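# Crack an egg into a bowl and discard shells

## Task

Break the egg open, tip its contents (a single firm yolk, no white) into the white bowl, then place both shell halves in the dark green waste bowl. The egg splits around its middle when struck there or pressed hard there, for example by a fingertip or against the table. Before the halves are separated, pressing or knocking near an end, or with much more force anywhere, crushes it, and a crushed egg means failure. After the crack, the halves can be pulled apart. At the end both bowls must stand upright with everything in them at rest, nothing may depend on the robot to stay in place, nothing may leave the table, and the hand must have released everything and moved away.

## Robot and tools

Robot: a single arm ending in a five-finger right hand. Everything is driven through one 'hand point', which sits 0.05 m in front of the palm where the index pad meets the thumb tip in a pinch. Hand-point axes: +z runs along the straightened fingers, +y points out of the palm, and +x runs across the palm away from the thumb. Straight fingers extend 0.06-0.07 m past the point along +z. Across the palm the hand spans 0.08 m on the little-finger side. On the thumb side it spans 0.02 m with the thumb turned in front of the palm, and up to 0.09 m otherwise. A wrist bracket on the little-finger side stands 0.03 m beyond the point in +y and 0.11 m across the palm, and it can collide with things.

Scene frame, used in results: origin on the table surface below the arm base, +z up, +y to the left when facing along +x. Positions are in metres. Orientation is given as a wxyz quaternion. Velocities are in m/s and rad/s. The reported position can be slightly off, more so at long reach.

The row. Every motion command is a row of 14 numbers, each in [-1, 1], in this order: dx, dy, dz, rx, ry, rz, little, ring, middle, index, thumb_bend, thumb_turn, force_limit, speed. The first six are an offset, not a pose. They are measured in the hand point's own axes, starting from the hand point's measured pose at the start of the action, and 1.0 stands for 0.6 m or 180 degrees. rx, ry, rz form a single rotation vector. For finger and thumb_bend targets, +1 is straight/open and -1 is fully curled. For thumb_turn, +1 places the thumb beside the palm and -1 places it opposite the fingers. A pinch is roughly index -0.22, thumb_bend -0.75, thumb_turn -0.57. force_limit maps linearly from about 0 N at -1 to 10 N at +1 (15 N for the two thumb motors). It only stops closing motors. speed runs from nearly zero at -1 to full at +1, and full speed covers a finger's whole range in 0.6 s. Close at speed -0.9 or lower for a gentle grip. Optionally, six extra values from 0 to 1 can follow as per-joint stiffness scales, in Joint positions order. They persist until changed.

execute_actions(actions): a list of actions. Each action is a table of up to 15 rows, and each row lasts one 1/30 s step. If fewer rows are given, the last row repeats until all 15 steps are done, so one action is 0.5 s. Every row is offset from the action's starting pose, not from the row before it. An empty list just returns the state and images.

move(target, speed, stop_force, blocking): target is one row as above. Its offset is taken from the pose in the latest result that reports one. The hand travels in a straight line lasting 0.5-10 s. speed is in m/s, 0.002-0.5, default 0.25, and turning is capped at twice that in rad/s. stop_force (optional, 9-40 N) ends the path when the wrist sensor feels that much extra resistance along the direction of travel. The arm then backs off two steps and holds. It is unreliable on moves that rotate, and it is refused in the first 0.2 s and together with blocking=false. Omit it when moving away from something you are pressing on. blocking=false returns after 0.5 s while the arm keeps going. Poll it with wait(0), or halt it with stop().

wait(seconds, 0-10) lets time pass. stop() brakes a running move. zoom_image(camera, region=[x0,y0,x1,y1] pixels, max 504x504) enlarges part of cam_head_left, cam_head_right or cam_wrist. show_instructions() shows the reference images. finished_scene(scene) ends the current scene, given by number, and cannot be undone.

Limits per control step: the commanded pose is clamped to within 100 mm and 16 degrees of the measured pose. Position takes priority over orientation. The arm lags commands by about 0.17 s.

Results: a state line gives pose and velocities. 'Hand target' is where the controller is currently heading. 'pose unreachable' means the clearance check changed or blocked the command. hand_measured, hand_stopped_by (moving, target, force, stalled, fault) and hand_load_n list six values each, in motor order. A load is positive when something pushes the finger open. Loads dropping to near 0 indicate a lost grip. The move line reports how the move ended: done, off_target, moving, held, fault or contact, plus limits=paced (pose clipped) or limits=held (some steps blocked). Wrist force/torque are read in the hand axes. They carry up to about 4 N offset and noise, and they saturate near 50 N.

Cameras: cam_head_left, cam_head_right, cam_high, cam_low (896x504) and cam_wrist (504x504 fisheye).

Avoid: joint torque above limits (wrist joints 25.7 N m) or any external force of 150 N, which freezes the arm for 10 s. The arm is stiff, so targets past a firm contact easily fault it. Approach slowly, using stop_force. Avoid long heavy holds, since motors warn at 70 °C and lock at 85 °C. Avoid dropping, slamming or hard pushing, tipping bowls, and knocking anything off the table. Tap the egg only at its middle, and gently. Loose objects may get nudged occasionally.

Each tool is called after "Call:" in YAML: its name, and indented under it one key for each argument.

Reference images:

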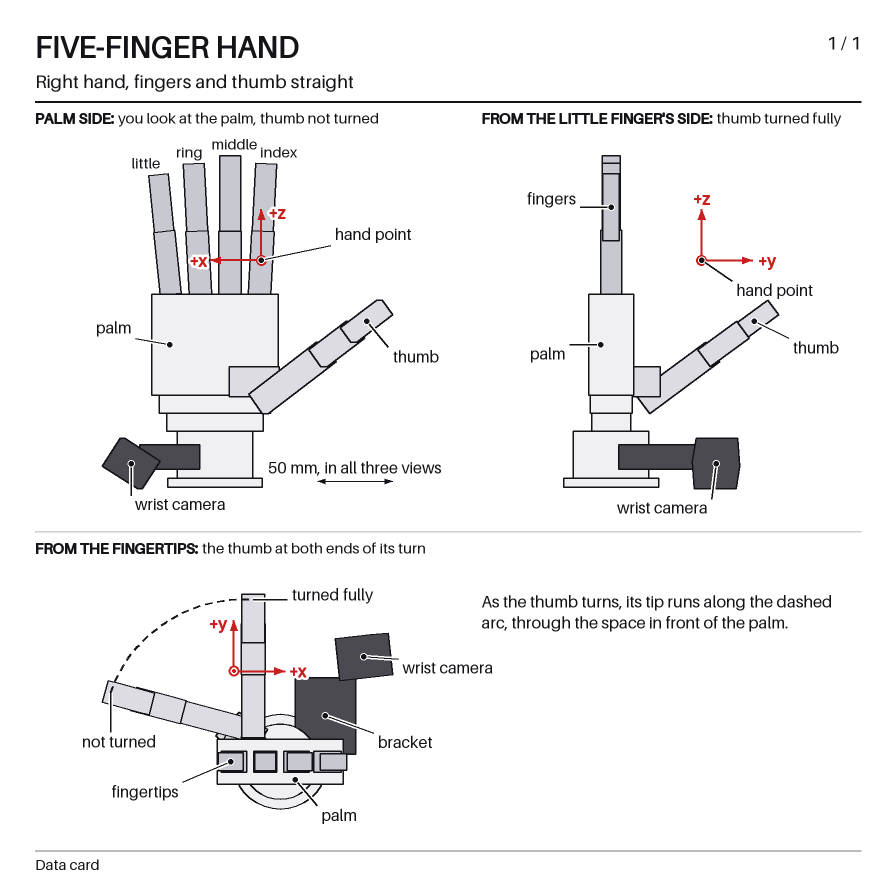

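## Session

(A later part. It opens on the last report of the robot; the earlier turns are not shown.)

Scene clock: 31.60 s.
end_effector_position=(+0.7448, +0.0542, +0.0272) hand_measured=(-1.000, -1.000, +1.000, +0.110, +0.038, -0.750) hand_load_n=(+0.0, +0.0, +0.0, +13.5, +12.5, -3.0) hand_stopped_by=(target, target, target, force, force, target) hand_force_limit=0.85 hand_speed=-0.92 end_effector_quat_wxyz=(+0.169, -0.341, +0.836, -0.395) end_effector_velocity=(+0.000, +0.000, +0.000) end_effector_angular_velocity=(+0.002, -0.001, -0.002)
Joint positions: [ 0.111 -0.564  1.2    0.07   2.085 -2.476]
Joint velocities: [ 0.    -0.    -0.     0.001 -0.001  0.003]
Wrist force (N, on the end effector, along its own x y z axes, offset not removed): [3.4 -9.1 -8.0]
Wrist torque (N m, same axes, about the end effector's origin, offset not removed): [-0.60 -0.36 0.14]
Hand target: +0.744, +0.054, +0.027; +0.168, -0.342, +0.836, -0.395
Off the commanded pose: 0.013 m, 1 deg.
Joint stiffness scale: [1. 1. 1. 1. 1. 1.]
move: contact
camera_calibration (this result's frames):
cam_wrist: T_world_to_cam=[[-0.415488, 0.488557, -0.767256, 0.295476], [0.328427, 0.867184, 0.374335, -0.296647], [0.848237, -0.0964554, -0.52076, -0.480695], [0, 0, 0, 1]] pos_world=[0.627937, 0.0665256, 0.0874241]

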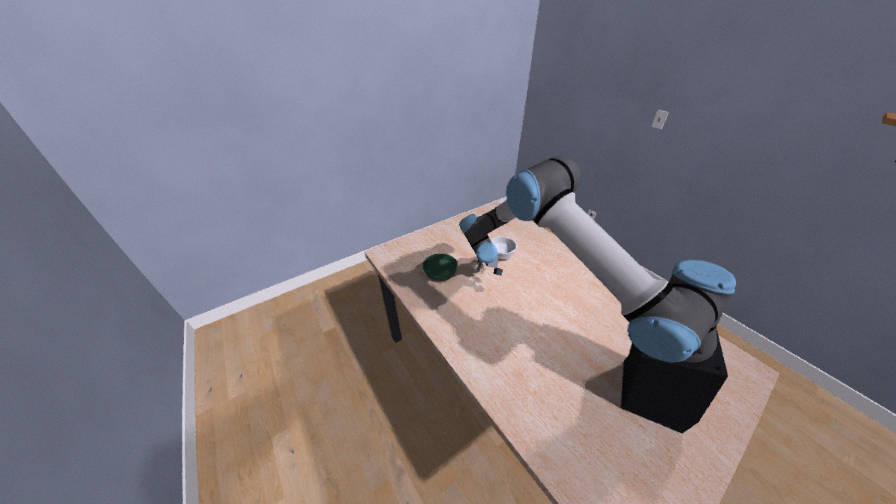

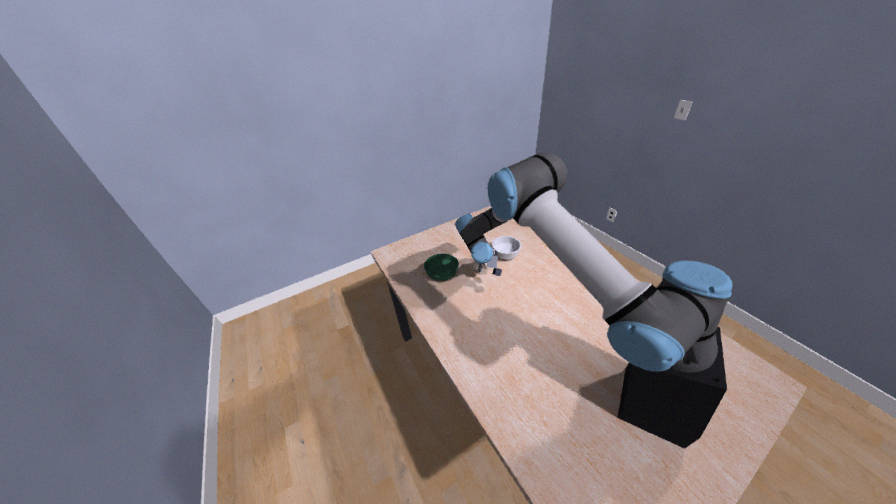

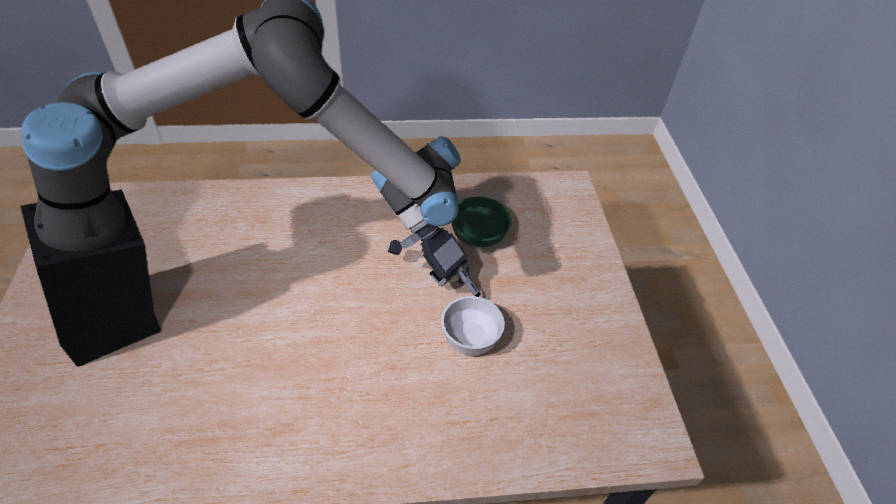

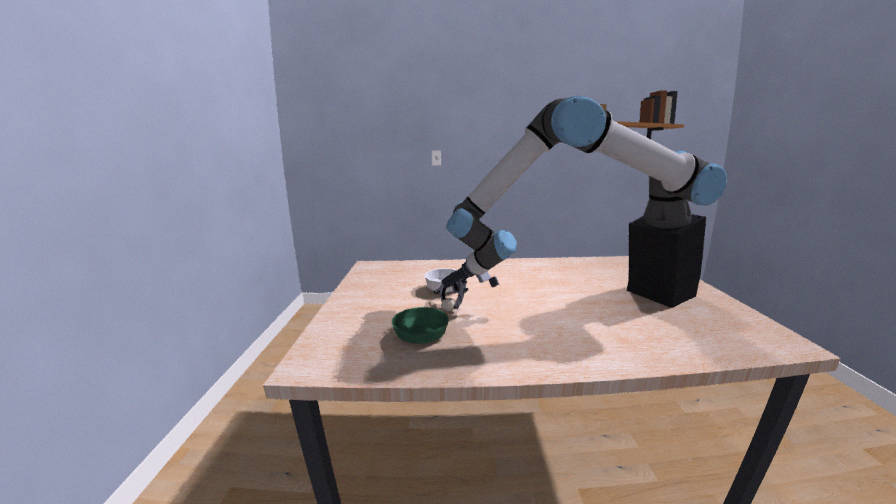

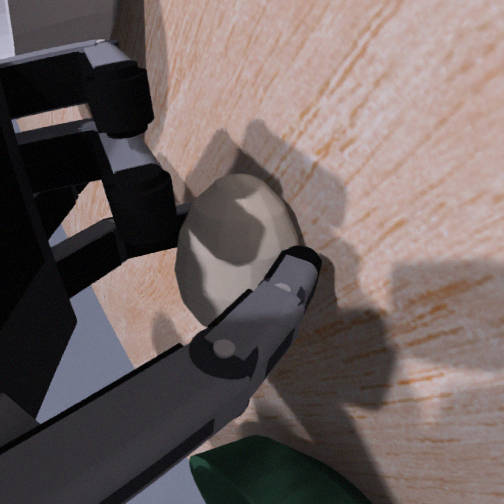

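Call:
move:
  target: [0.006,0.03,0.018,0,0,0,-1,-1,1,-0.15,-0.6,-0.75,0.85,-0.92]
  speed: 0.01
  stop_force: 23

Call:
zoom_image:
  camera: "cam_wrist"
  region: [150, 150, 350, 350]

Scene clock: 34.07 s.
end_effector_position=(+0.7470, +0.0535, +0.0193) hand_measured=(-1.000, -1.000, +1.000, +0.108, +0.034, -0.750) hand_load_n=(+0.0, +0.0, +0.0, -6.0, +5.0, -1.0) hand_stopped_by=(target, target, target, force, force, target) hand_force_limit=0.85 hand_speed=-0.92 end_effector_quat_wxyz=(+0.174, -0.338, +0.835, -0.399) end_effector_velocity=(+0.001, -0.000, +0.000) end_effector_angular_velocity=(-0.002, -0.002, +0.001)
Joint positions: [ 0.113 -0.549  1.198  0.044  2.091 -2.474]
Joint velocities: [ 0.     0.    -0.001 -0.003  0.002 -0.002]
Wrist force (N, on the end effector, along its own x y z axes, offset not removed): [5.4 -18.1 -24.1]
Wrist torque (N m, same axes, about the end effector's origin, offset not removed): [-0.12 0.07 -0.10]
Hand target: +0.740, +0.054, +0.007; +0.169, -0.341, +0.836, -0.395
Off the commanded pose: 0.014 m, 1 deg.
Joint stiffness scale: [1. 1. 1. 1. 1. 1.]
move: off_target
camera_calibration (this result's frames):
cam_wrist: T_world_to_cam=[[-0.403127, 0.487343, -0.774587, 0.281587], [0.324213, 0.867568, 0.377109, -0.290702], [0.855789, -0.0991081, -0.507743, -0.492494], [0, 0, 0, 1]] pos_world=[0.629236, 0.0661647, 0.0776801]

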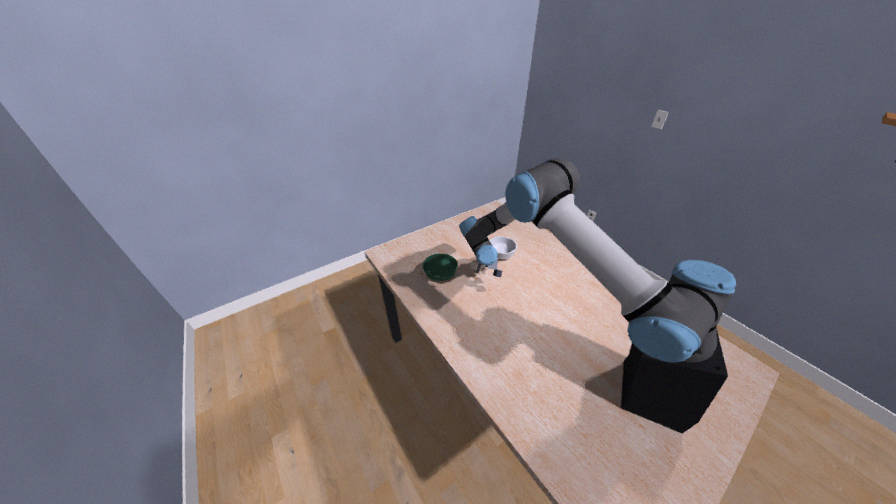

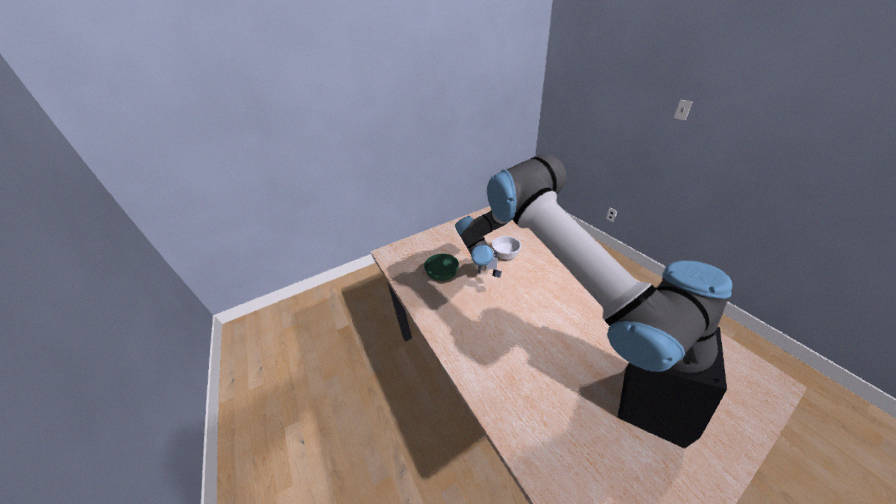

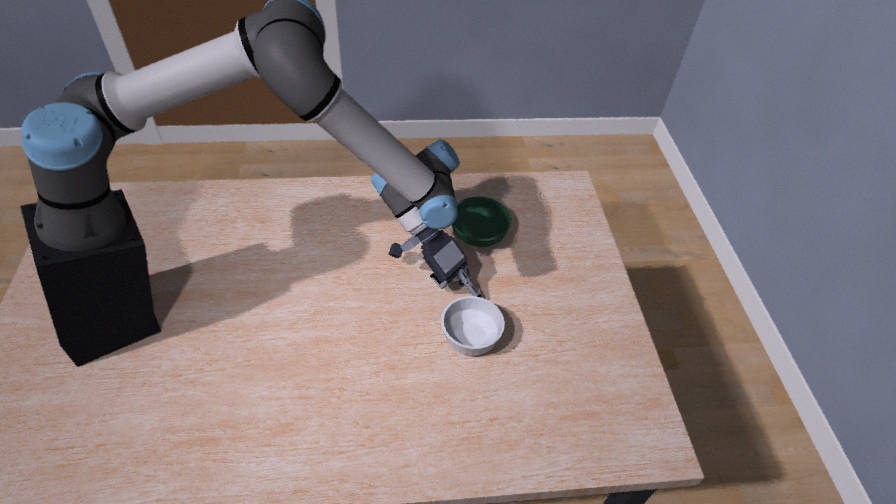

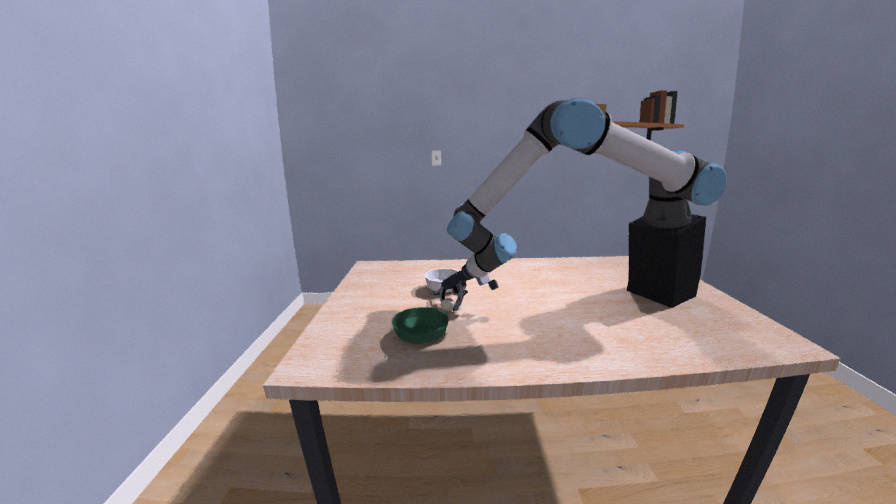

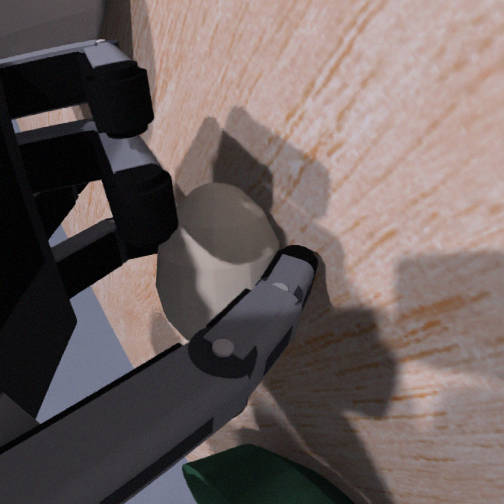

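Region (150, 150, 350, 350) of cam_wrist's 504x504 image, scaled by 2.520, with more detail than that image has.

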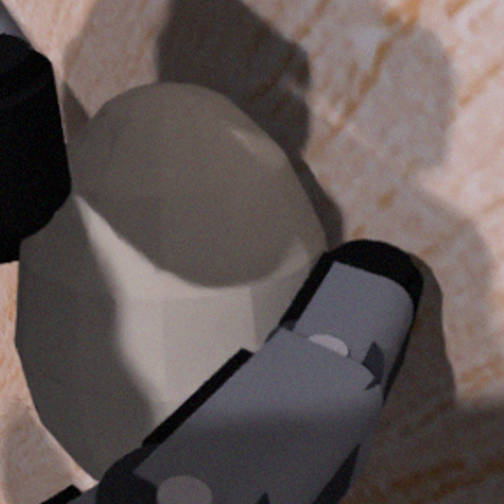

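Call:
execute_actions:
  actions:
    - [[0,-0.002,-0.002,0,0,0,-1,-1,1,0.108,0.1,-0.75,0,-0.5]]
    - [[0,-0.012,-0.010,0,0,0,-1,-1,1,0.4,0.45,-0.75,0,-0.3]]
    - [[0,0,0,0,0,0,-1,-1,1,0.4,0.45,-0.75,0,-0.3]]

Scene clock: 35.80 s.
end_effector_position=(+0.7484, +0.0544, +0.0294) hand_measured=(-1.000, -1.000, +1.000, +0.400, +0.450, -0.750) hand_load_n=(+0.0, +0.0, +0.0, +0.0, +0.0, +0.0) hand_stopped_by=(target, target, target, target, target, target) hand_force_limit=0.00 hand_speed=-0.30 end_effector_quat_wxyz=(+0.176, -0.338, +0.834, -0.400) end_effector_velocity=(+0.000, -0.000, +0.000) end_effector_angular_velocity=(-0.000, +0.000, +0.000)
Joint positions: [ 0.113 -0.567  1.205  0.051  2.091 -2.475]
Joint velocities: [ 0. -0.  0.  0.  0. -0.]
Wrist force (N, on the end effector, along its own x y z axes, offset not removed): [-2.6 -0.3 0.8]
Wrist torque (N m, same axes, about the end effector's origin, offset not removed): [-0.09 0.22 -0.29]
Hand target: +0.749, +0.054, +0.030; +0.176, -0.337, +0.834, -0.400
Off the commanded pose: 0.000 m, 0 deg.
Joint stiffness scale: [1. 1. 1. 1. 1. 1.]
camera_calibration (this result's frames):
cam_wrist: T_world_to_cam=[[-0.400559, 0.486764, -0.776282, 0.287723], [0.322529, 0.8679, 0.377789, -0.294592], [0.857629, -0.0990466, -0.504641, -0.489907], [0, 0, 0, 1]] pos_world=[0.630423, 0.0670994, 0.0874207]

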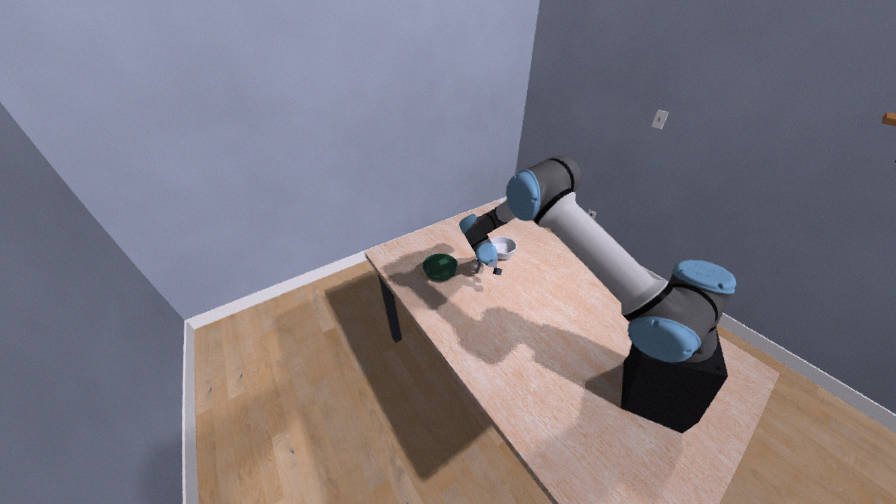

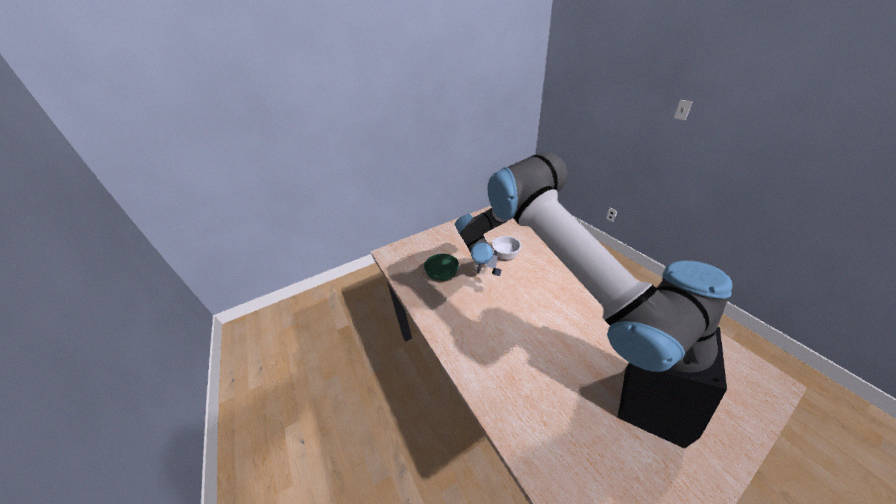

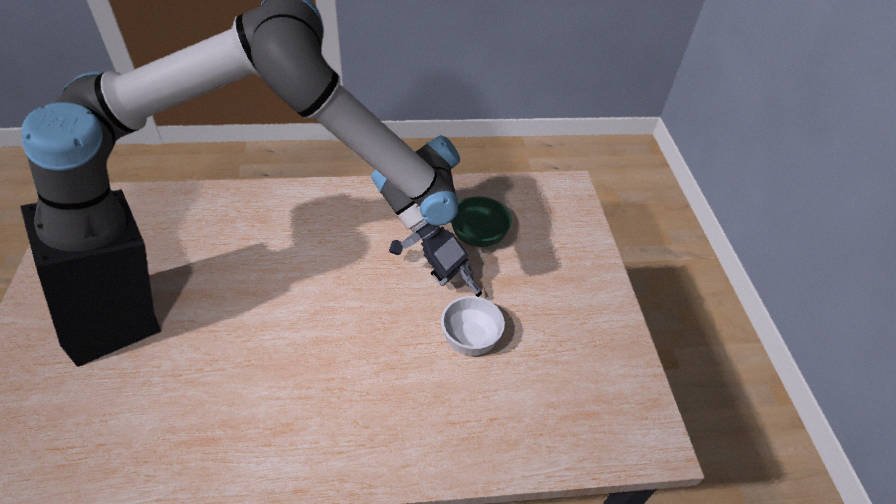

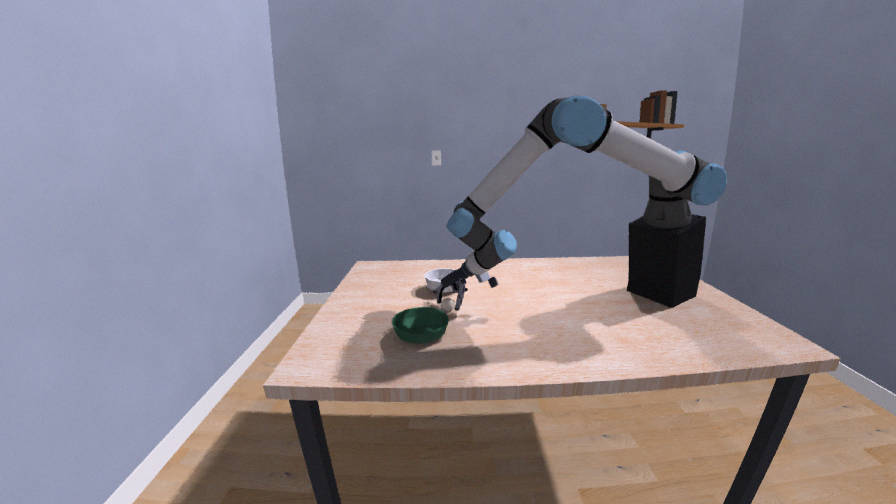

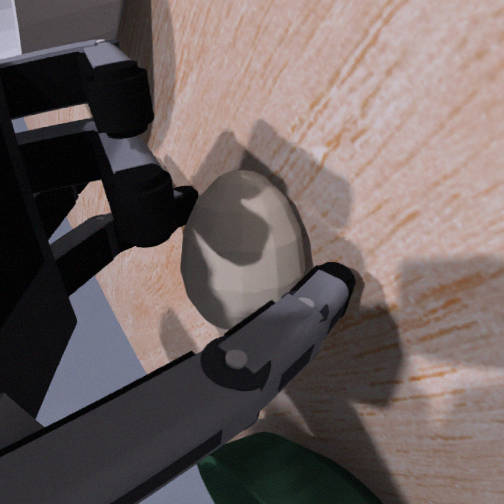

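Call:
execute_actions:
  actions:
    - [[0.004,0,0,0,0,0,-1,-1,1,0.2,0.25,-0.75,-0.4,-0.4]]
    - [[0,0,0,0,0,0,-1,-1,1,0.1,-0.3,-0.75,-0.3,-0.85]]
    - [[0,0,0,0,0,0,-1,-1,1,0.1,-0.4,-0.75,0.85,-0.85]]
    - [[0,0,0,0,0,0,-1,-1,1,0.1,-0.4,-0.75,0.85,-0.85]]
    - [[0,-0.04,-0.031,0,0,0,-1,-1,1,0.1,-0.4,-0.75,0.85,-0.85],[0,-0.08,-0.062,0,0,0,-1,-1,1,0.1,-0.4,-0.75,0.85,-0.85]]
    - [[0,0,0,0,0,0,-1,-1,1,0.1,-0.4,-0.75,0.85,-0.85]]

Call:
zoom_image:
  camera: "cam_head_left"
  region: [455, 235, 505, 275]

Call:
zoom_image:
  camera: "cam_low"
  region: [420, 250, 480, 310]

Scene clock: 39.03 s.
end_effector_position=(+0.7495, +0.0542, +0.0889) hand_measured=(-1.000, -1.000, +1.000, +0.104, +0.066, -0.750) hand_load_n=(+0.0, +0.0, +0.0, +14.5, +13.5, -1.5) hand_stopped_by=(target, target, target, force, force, target) hand_force_limit=0.85 hand_speed=-0.85 end_effector_quat_wxyz=(+0.179, -0.337, +0.833, -0.401) end_effector_velocity=(-0.000, -0.000, -0.000) end_effector_angular_velocity=(-0.002, +0.001, +0.001)
Joint positions: [ 0.103 -0.678  1.256  0.1    2.083 -2.484]
Joint velocities: [-0.     0.     0.    -0.001  0.001 -0.003]
Wrist force (N, on the end effector, along its own x y z axes, offset not removed): [1.6 -1.2 -0.8]
Wrist torque (N m, same axes, about the end effector's origin, offset not removed): [-0.27 -0.40 0.06]
Hand target: +0.751, +0.054, +0.090; +0.180, -0.336, +0.833, -0.401
Off the commanded pose: 0.002 m, 0 deg.
Joint stiffness scale: [1. 1. 1. 1. 1. 1.]
camera_calibration (this result's frames):
cam_wrist: T_world_to_cam=[[-0.396032, 0.485578, -0.779341, 0.331366], [0.317998, 0.868744, 0.379686, -0.314058], [0.861415, -0.0974613, -0.498463, -0.464348], [0, 0, 0, 1]] pos_world=[0.631098, 0.0666762, 0.14603]

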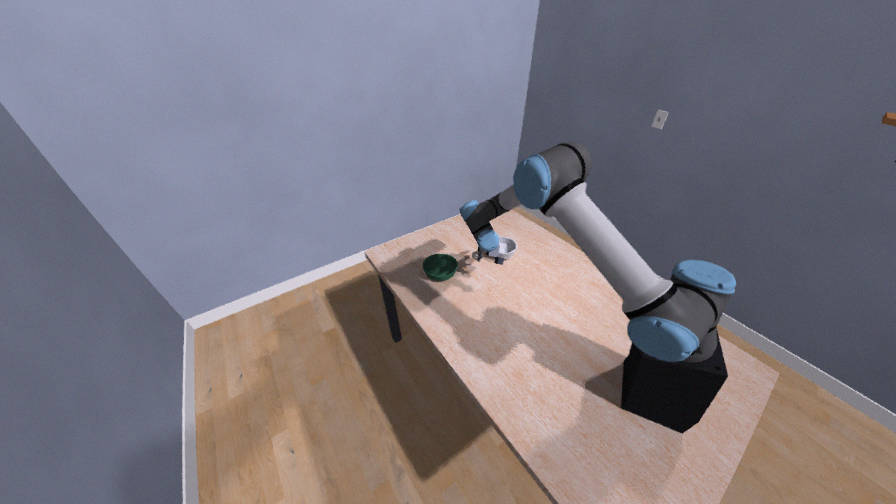

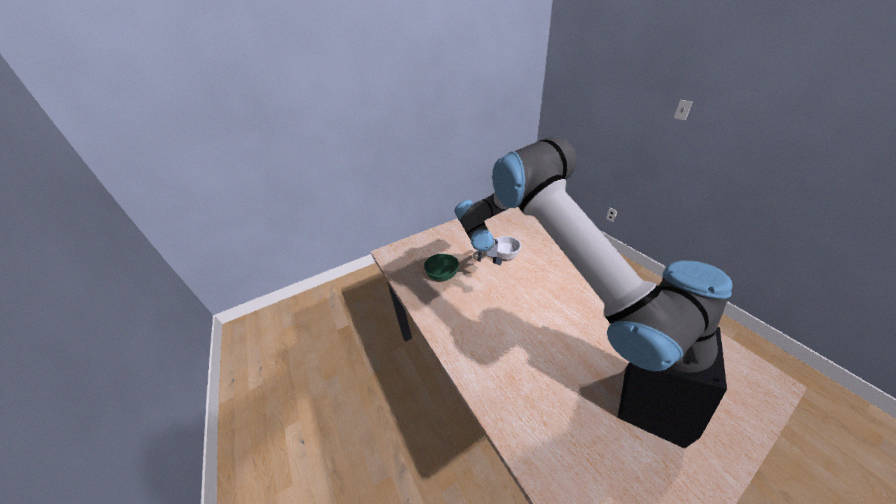

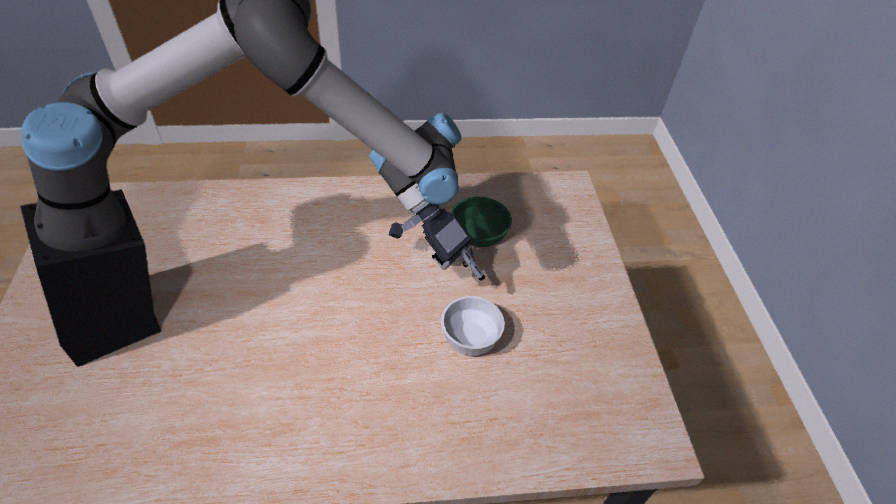

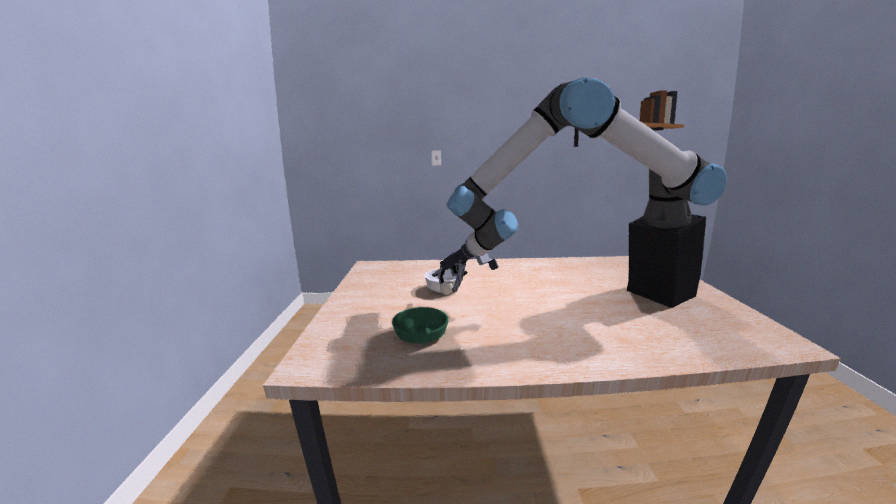

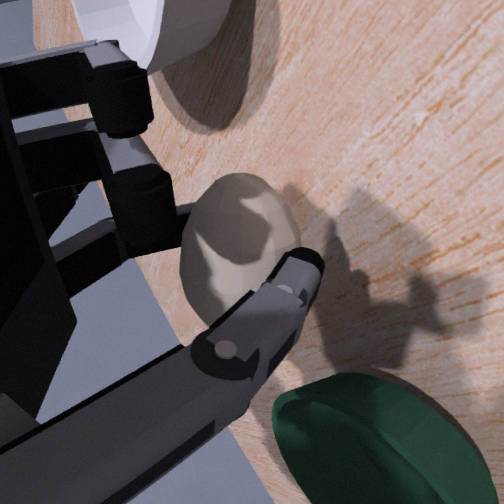

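Region (455, 235, 505, 275) of cam_head_left's 896x504 image, scaled by 10.080, with more detail than that image has; it fills the top 403 rows of this view, and the rest is white.

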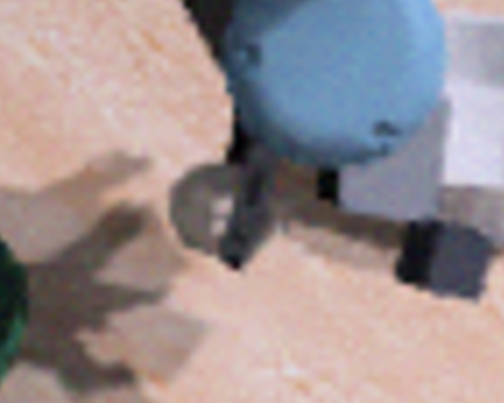

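Region (420, 250, 480, 310) of cam_low's 896x504 image, scaled by 8.400, with more detail than that image has.

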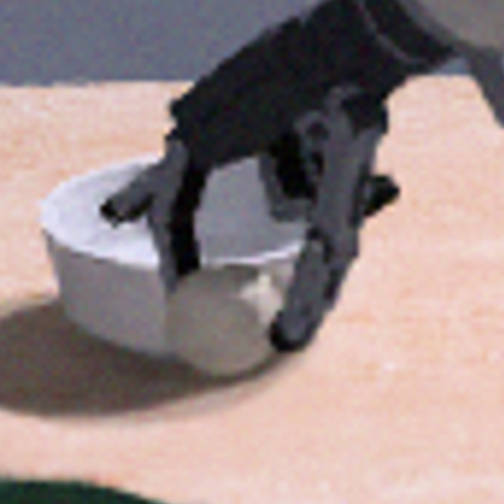

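Call:
execute_actions:
  actions:
    - [[0.001,0.013,0.010,0,0,0,-1,-1,1,0.1,-0.4,-0.75,0.85,-0.85],[0.001,0.026,0.020,0,0,0,-1,-1,1,0.1,-0.4,-0.75,0.85,-0.85],[0.002,0.039,0.031,0,0,0,-1,-1,1,0.1,-0.4,-0.75,0.85,-0.85],[0.002,0.053,0.041,0,0,0,-1,-1,1,0.1,-0.4,-0.75,0.85,-0.85],[0.003,0.066,0.051,0,0,0,-1,-1,1,0.1,-0.4,-0.75,0.85,-0.85],[0.003,0.079,0.061,0,0,0,-1,-1,1,0.1,-0.4,-0.75,0.85,-0.85],[0.004,0.092,0.072,0,0,0,-1,-1,1,0.1,-0.4,-0.75,0.85,-0.85],[0.004,0.105,0.082,0,0,0,-1,-1,1,0.1,-0.4,-0.75,0.85,-0.85],[0.004,0.105,0.082,0,0,0,-1,-1,1,0.1,-0.4,-0.75,0.85,-0.85],[0.004,0.105,0.082,0,0,0,-1,-1,1,0.1,-0.4,-0.75,0.85,-0.85],[0.003,0.066,0.051,0,0,0,-1,-1,1,0.1,-0.4,-0.75,0.85,-0.85]]
    - [[0,-0.02,-0.016,0,0,0,-1,-1,1,0.1,-0.4,-0.75,0.85,-0.85]]

Call:
zoom_image:
  camera: "cam_wrist"
  region: [150, 150, 350, 350]

Scene clock: 40.47 s.
end_effector_position=(+0.7419, +0.0540, +0.0411) hand_measured=(-1.000, -1.000, +1.000, +0.104, +0.066, -0.750) hand_load_n=(+0.0, +0.0, +0.0, +11.0, +9.5, -1.0) hand_stopped_by=(target, target, target, force, force, target) hand_force_limit=0.85 hand_speed=-0.85 end_effector_quat_wxyz=(+0.174, -0.339, +0.834, -0.399) end_effector_velocity=(-0.006, -0.002, -0.004) end_effector_angular_velocity=(-0.000, +0.014, -0.002)
Joint positions: [ 0.11  -0.6    1.24   0.051  2.088 -2.479]
Joint velocities: [-0.002  0.001  0.009  0.004 -0.002 -0.001]
Wrist force (N, on the end effector, along its own x y z axes, offset not removed): [1.0 -2.9 -4.4]
Wrist torque (N m, same axes, about the end effector's origin, offset not removed): [-0.31 -0.16 -0.04]
Hand target: +0.741, +0.053, +0.042; +0.173, -0.339, +0.834, -0.398
Off the commanded pose: 0.002 m, 0 deg.
Joint stiffness scale: [1. 1. 1. 1. 1. 1.]
camera_calibration (this result's frames):
cam_wrist: T_world_to_cam=[[-0.405013, 0.485825, -0.774557, 0.297634], [0.32259, 0.868598, 0.376129, -0.296528], [0.855512, -0.0975267, -0.508516, -0.476839], [0, 0, 0, 1]] pos_world=[0.624144, 0.0664608, 0.0995868]

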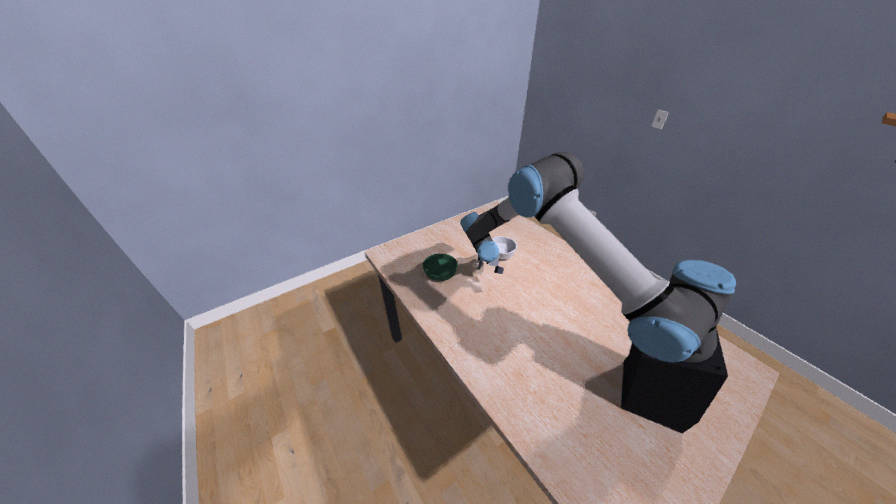

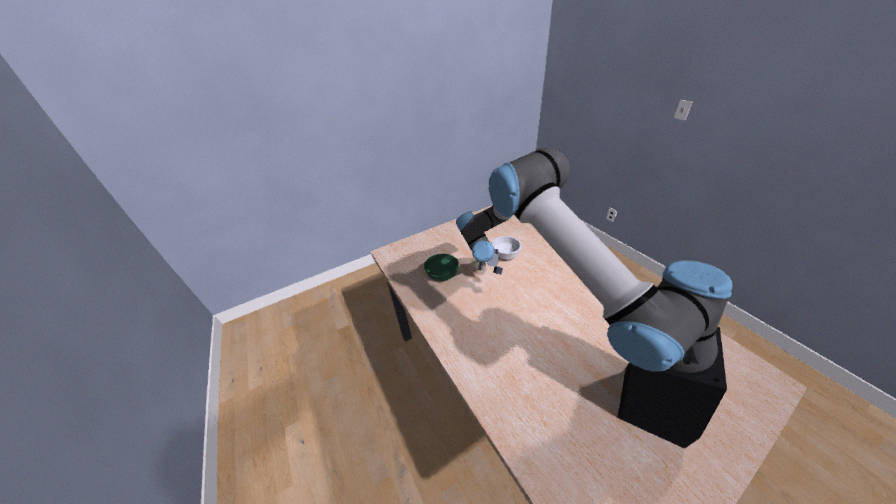

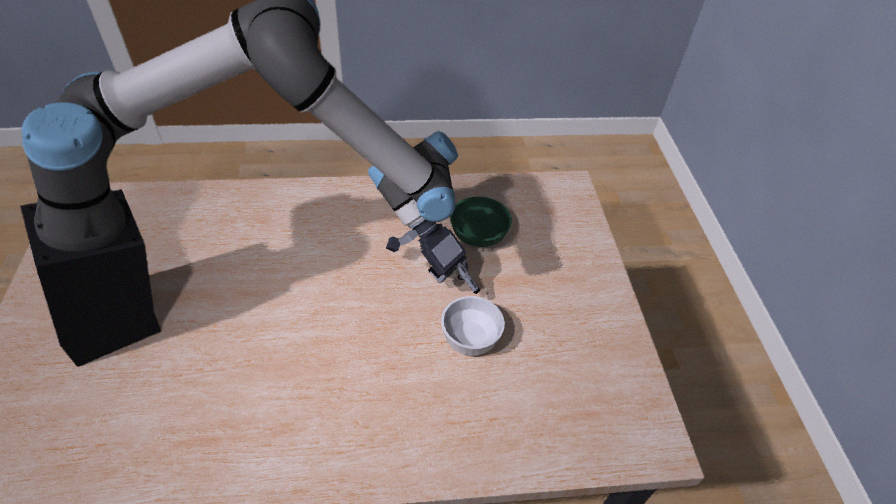

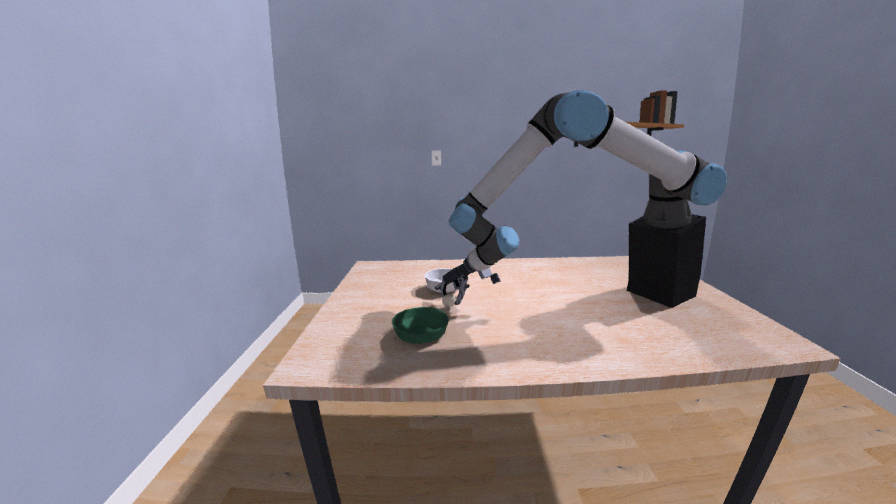

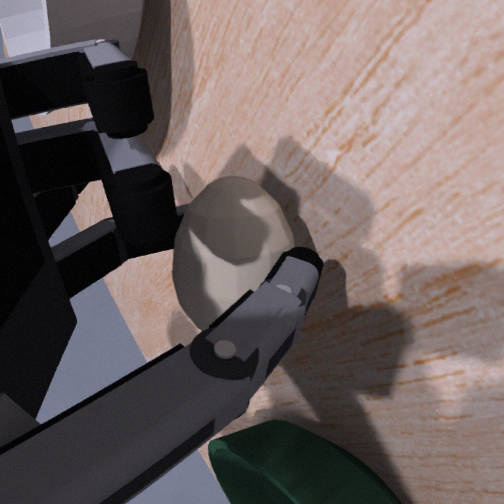

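Region (150, 150, 350, 350) of cam_wrist's 504x504 image, scaled by 2.520, with more detail than that image has.

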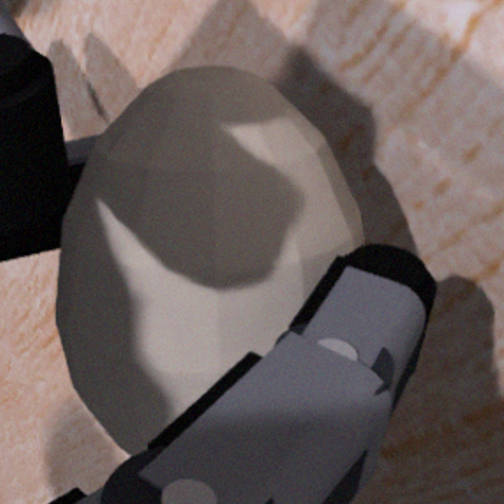

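Call:
execute_actions:
  actions: []

Scene clock: 40.87 s.
end_effector_position=(+0.7416, +0.0539, +0.0412) hand_measured=(-1.000, -1.000, +1.000, +0.104, +0.066, -0.750) hand_load_n=(+0.0, +0.0, +0.0, +11.0, +9.5, -1.0) hand_stopped_by=(target, target, target, force, force, target) hand_force_limit=0.85 hand_speed=-0.85 end_effector_quat_wxyz=(+0.174, -0.339, +0.834, -0.399) end_effector_velocity=(-0.001, -0.000, -0.000) end_effector_angular_velocity=(-0.001, +0.002, +0.000)
Joint positions: [ 0.11  -0.6    1.241  0.051  2.087 -2.479]
Joint velocities: [-0.    -0.     0.001 -0.     0.001 -0.002]
Wrist force (N, on the end effector, along its own x y z axes, offset not removed): [1.4 -0.4 0.5]
Wrist torque (N m, same axes, about the end effector's origin, offset not removed): [-0.14 -0.26 0.07]
Hand target: +0.741, +0.053, +0.042; +0.173, -0.339, +0.834, -0.398
Off the commanded pose: 0.002 m, 0 deg.
Joint stiffness scale: [1. 1. 1. 1. 1. 1.]
camera_calibration (this result's frames):
cam_wrist: T_world_to_cam=[[-0.405559, 0.485861, -0.774248, 0.298045], [0.322924, 0.868573, 0.375901, -0.296615], [0.855127, -0.0975733, -0.509154, -0.476198], [0, 0, 0, 1]] pos_world=[0.623869, 0.0663587, 0.0998003]

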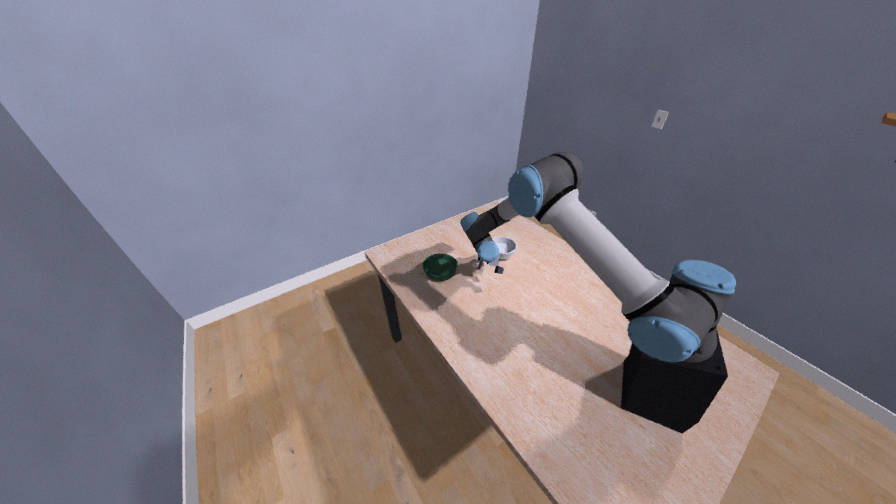

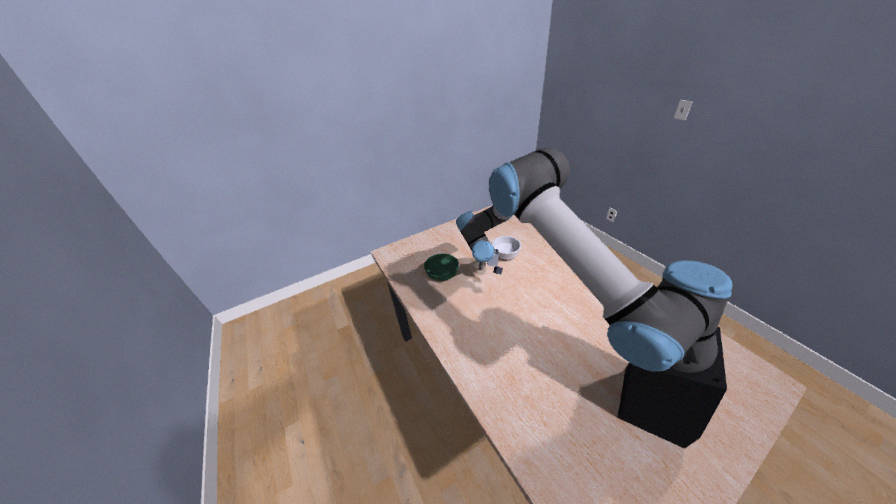

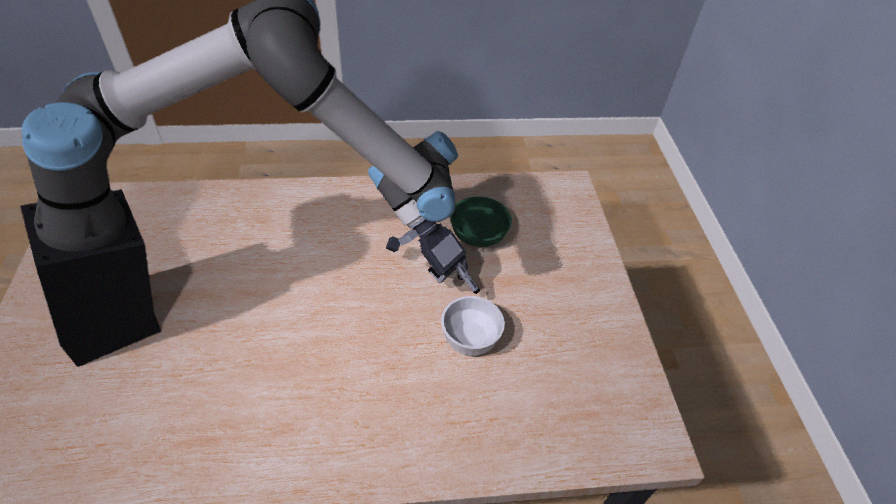

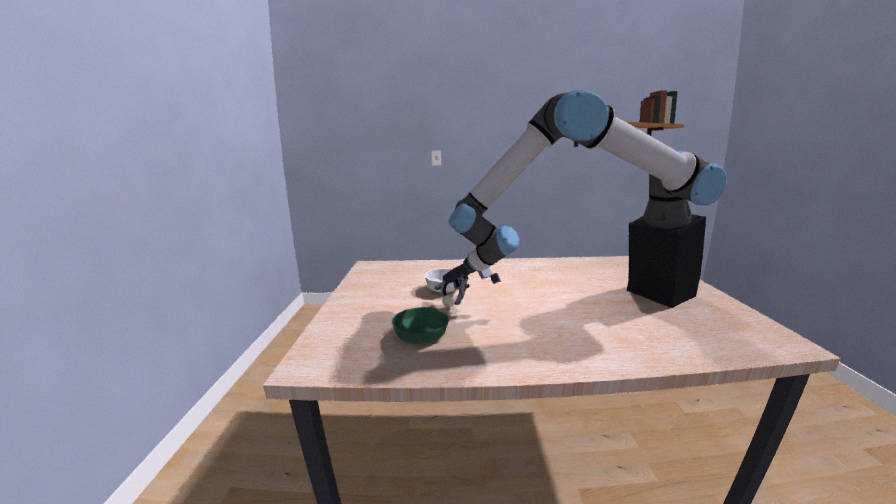

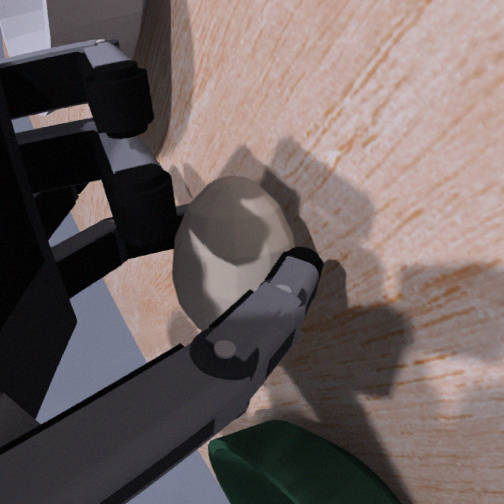

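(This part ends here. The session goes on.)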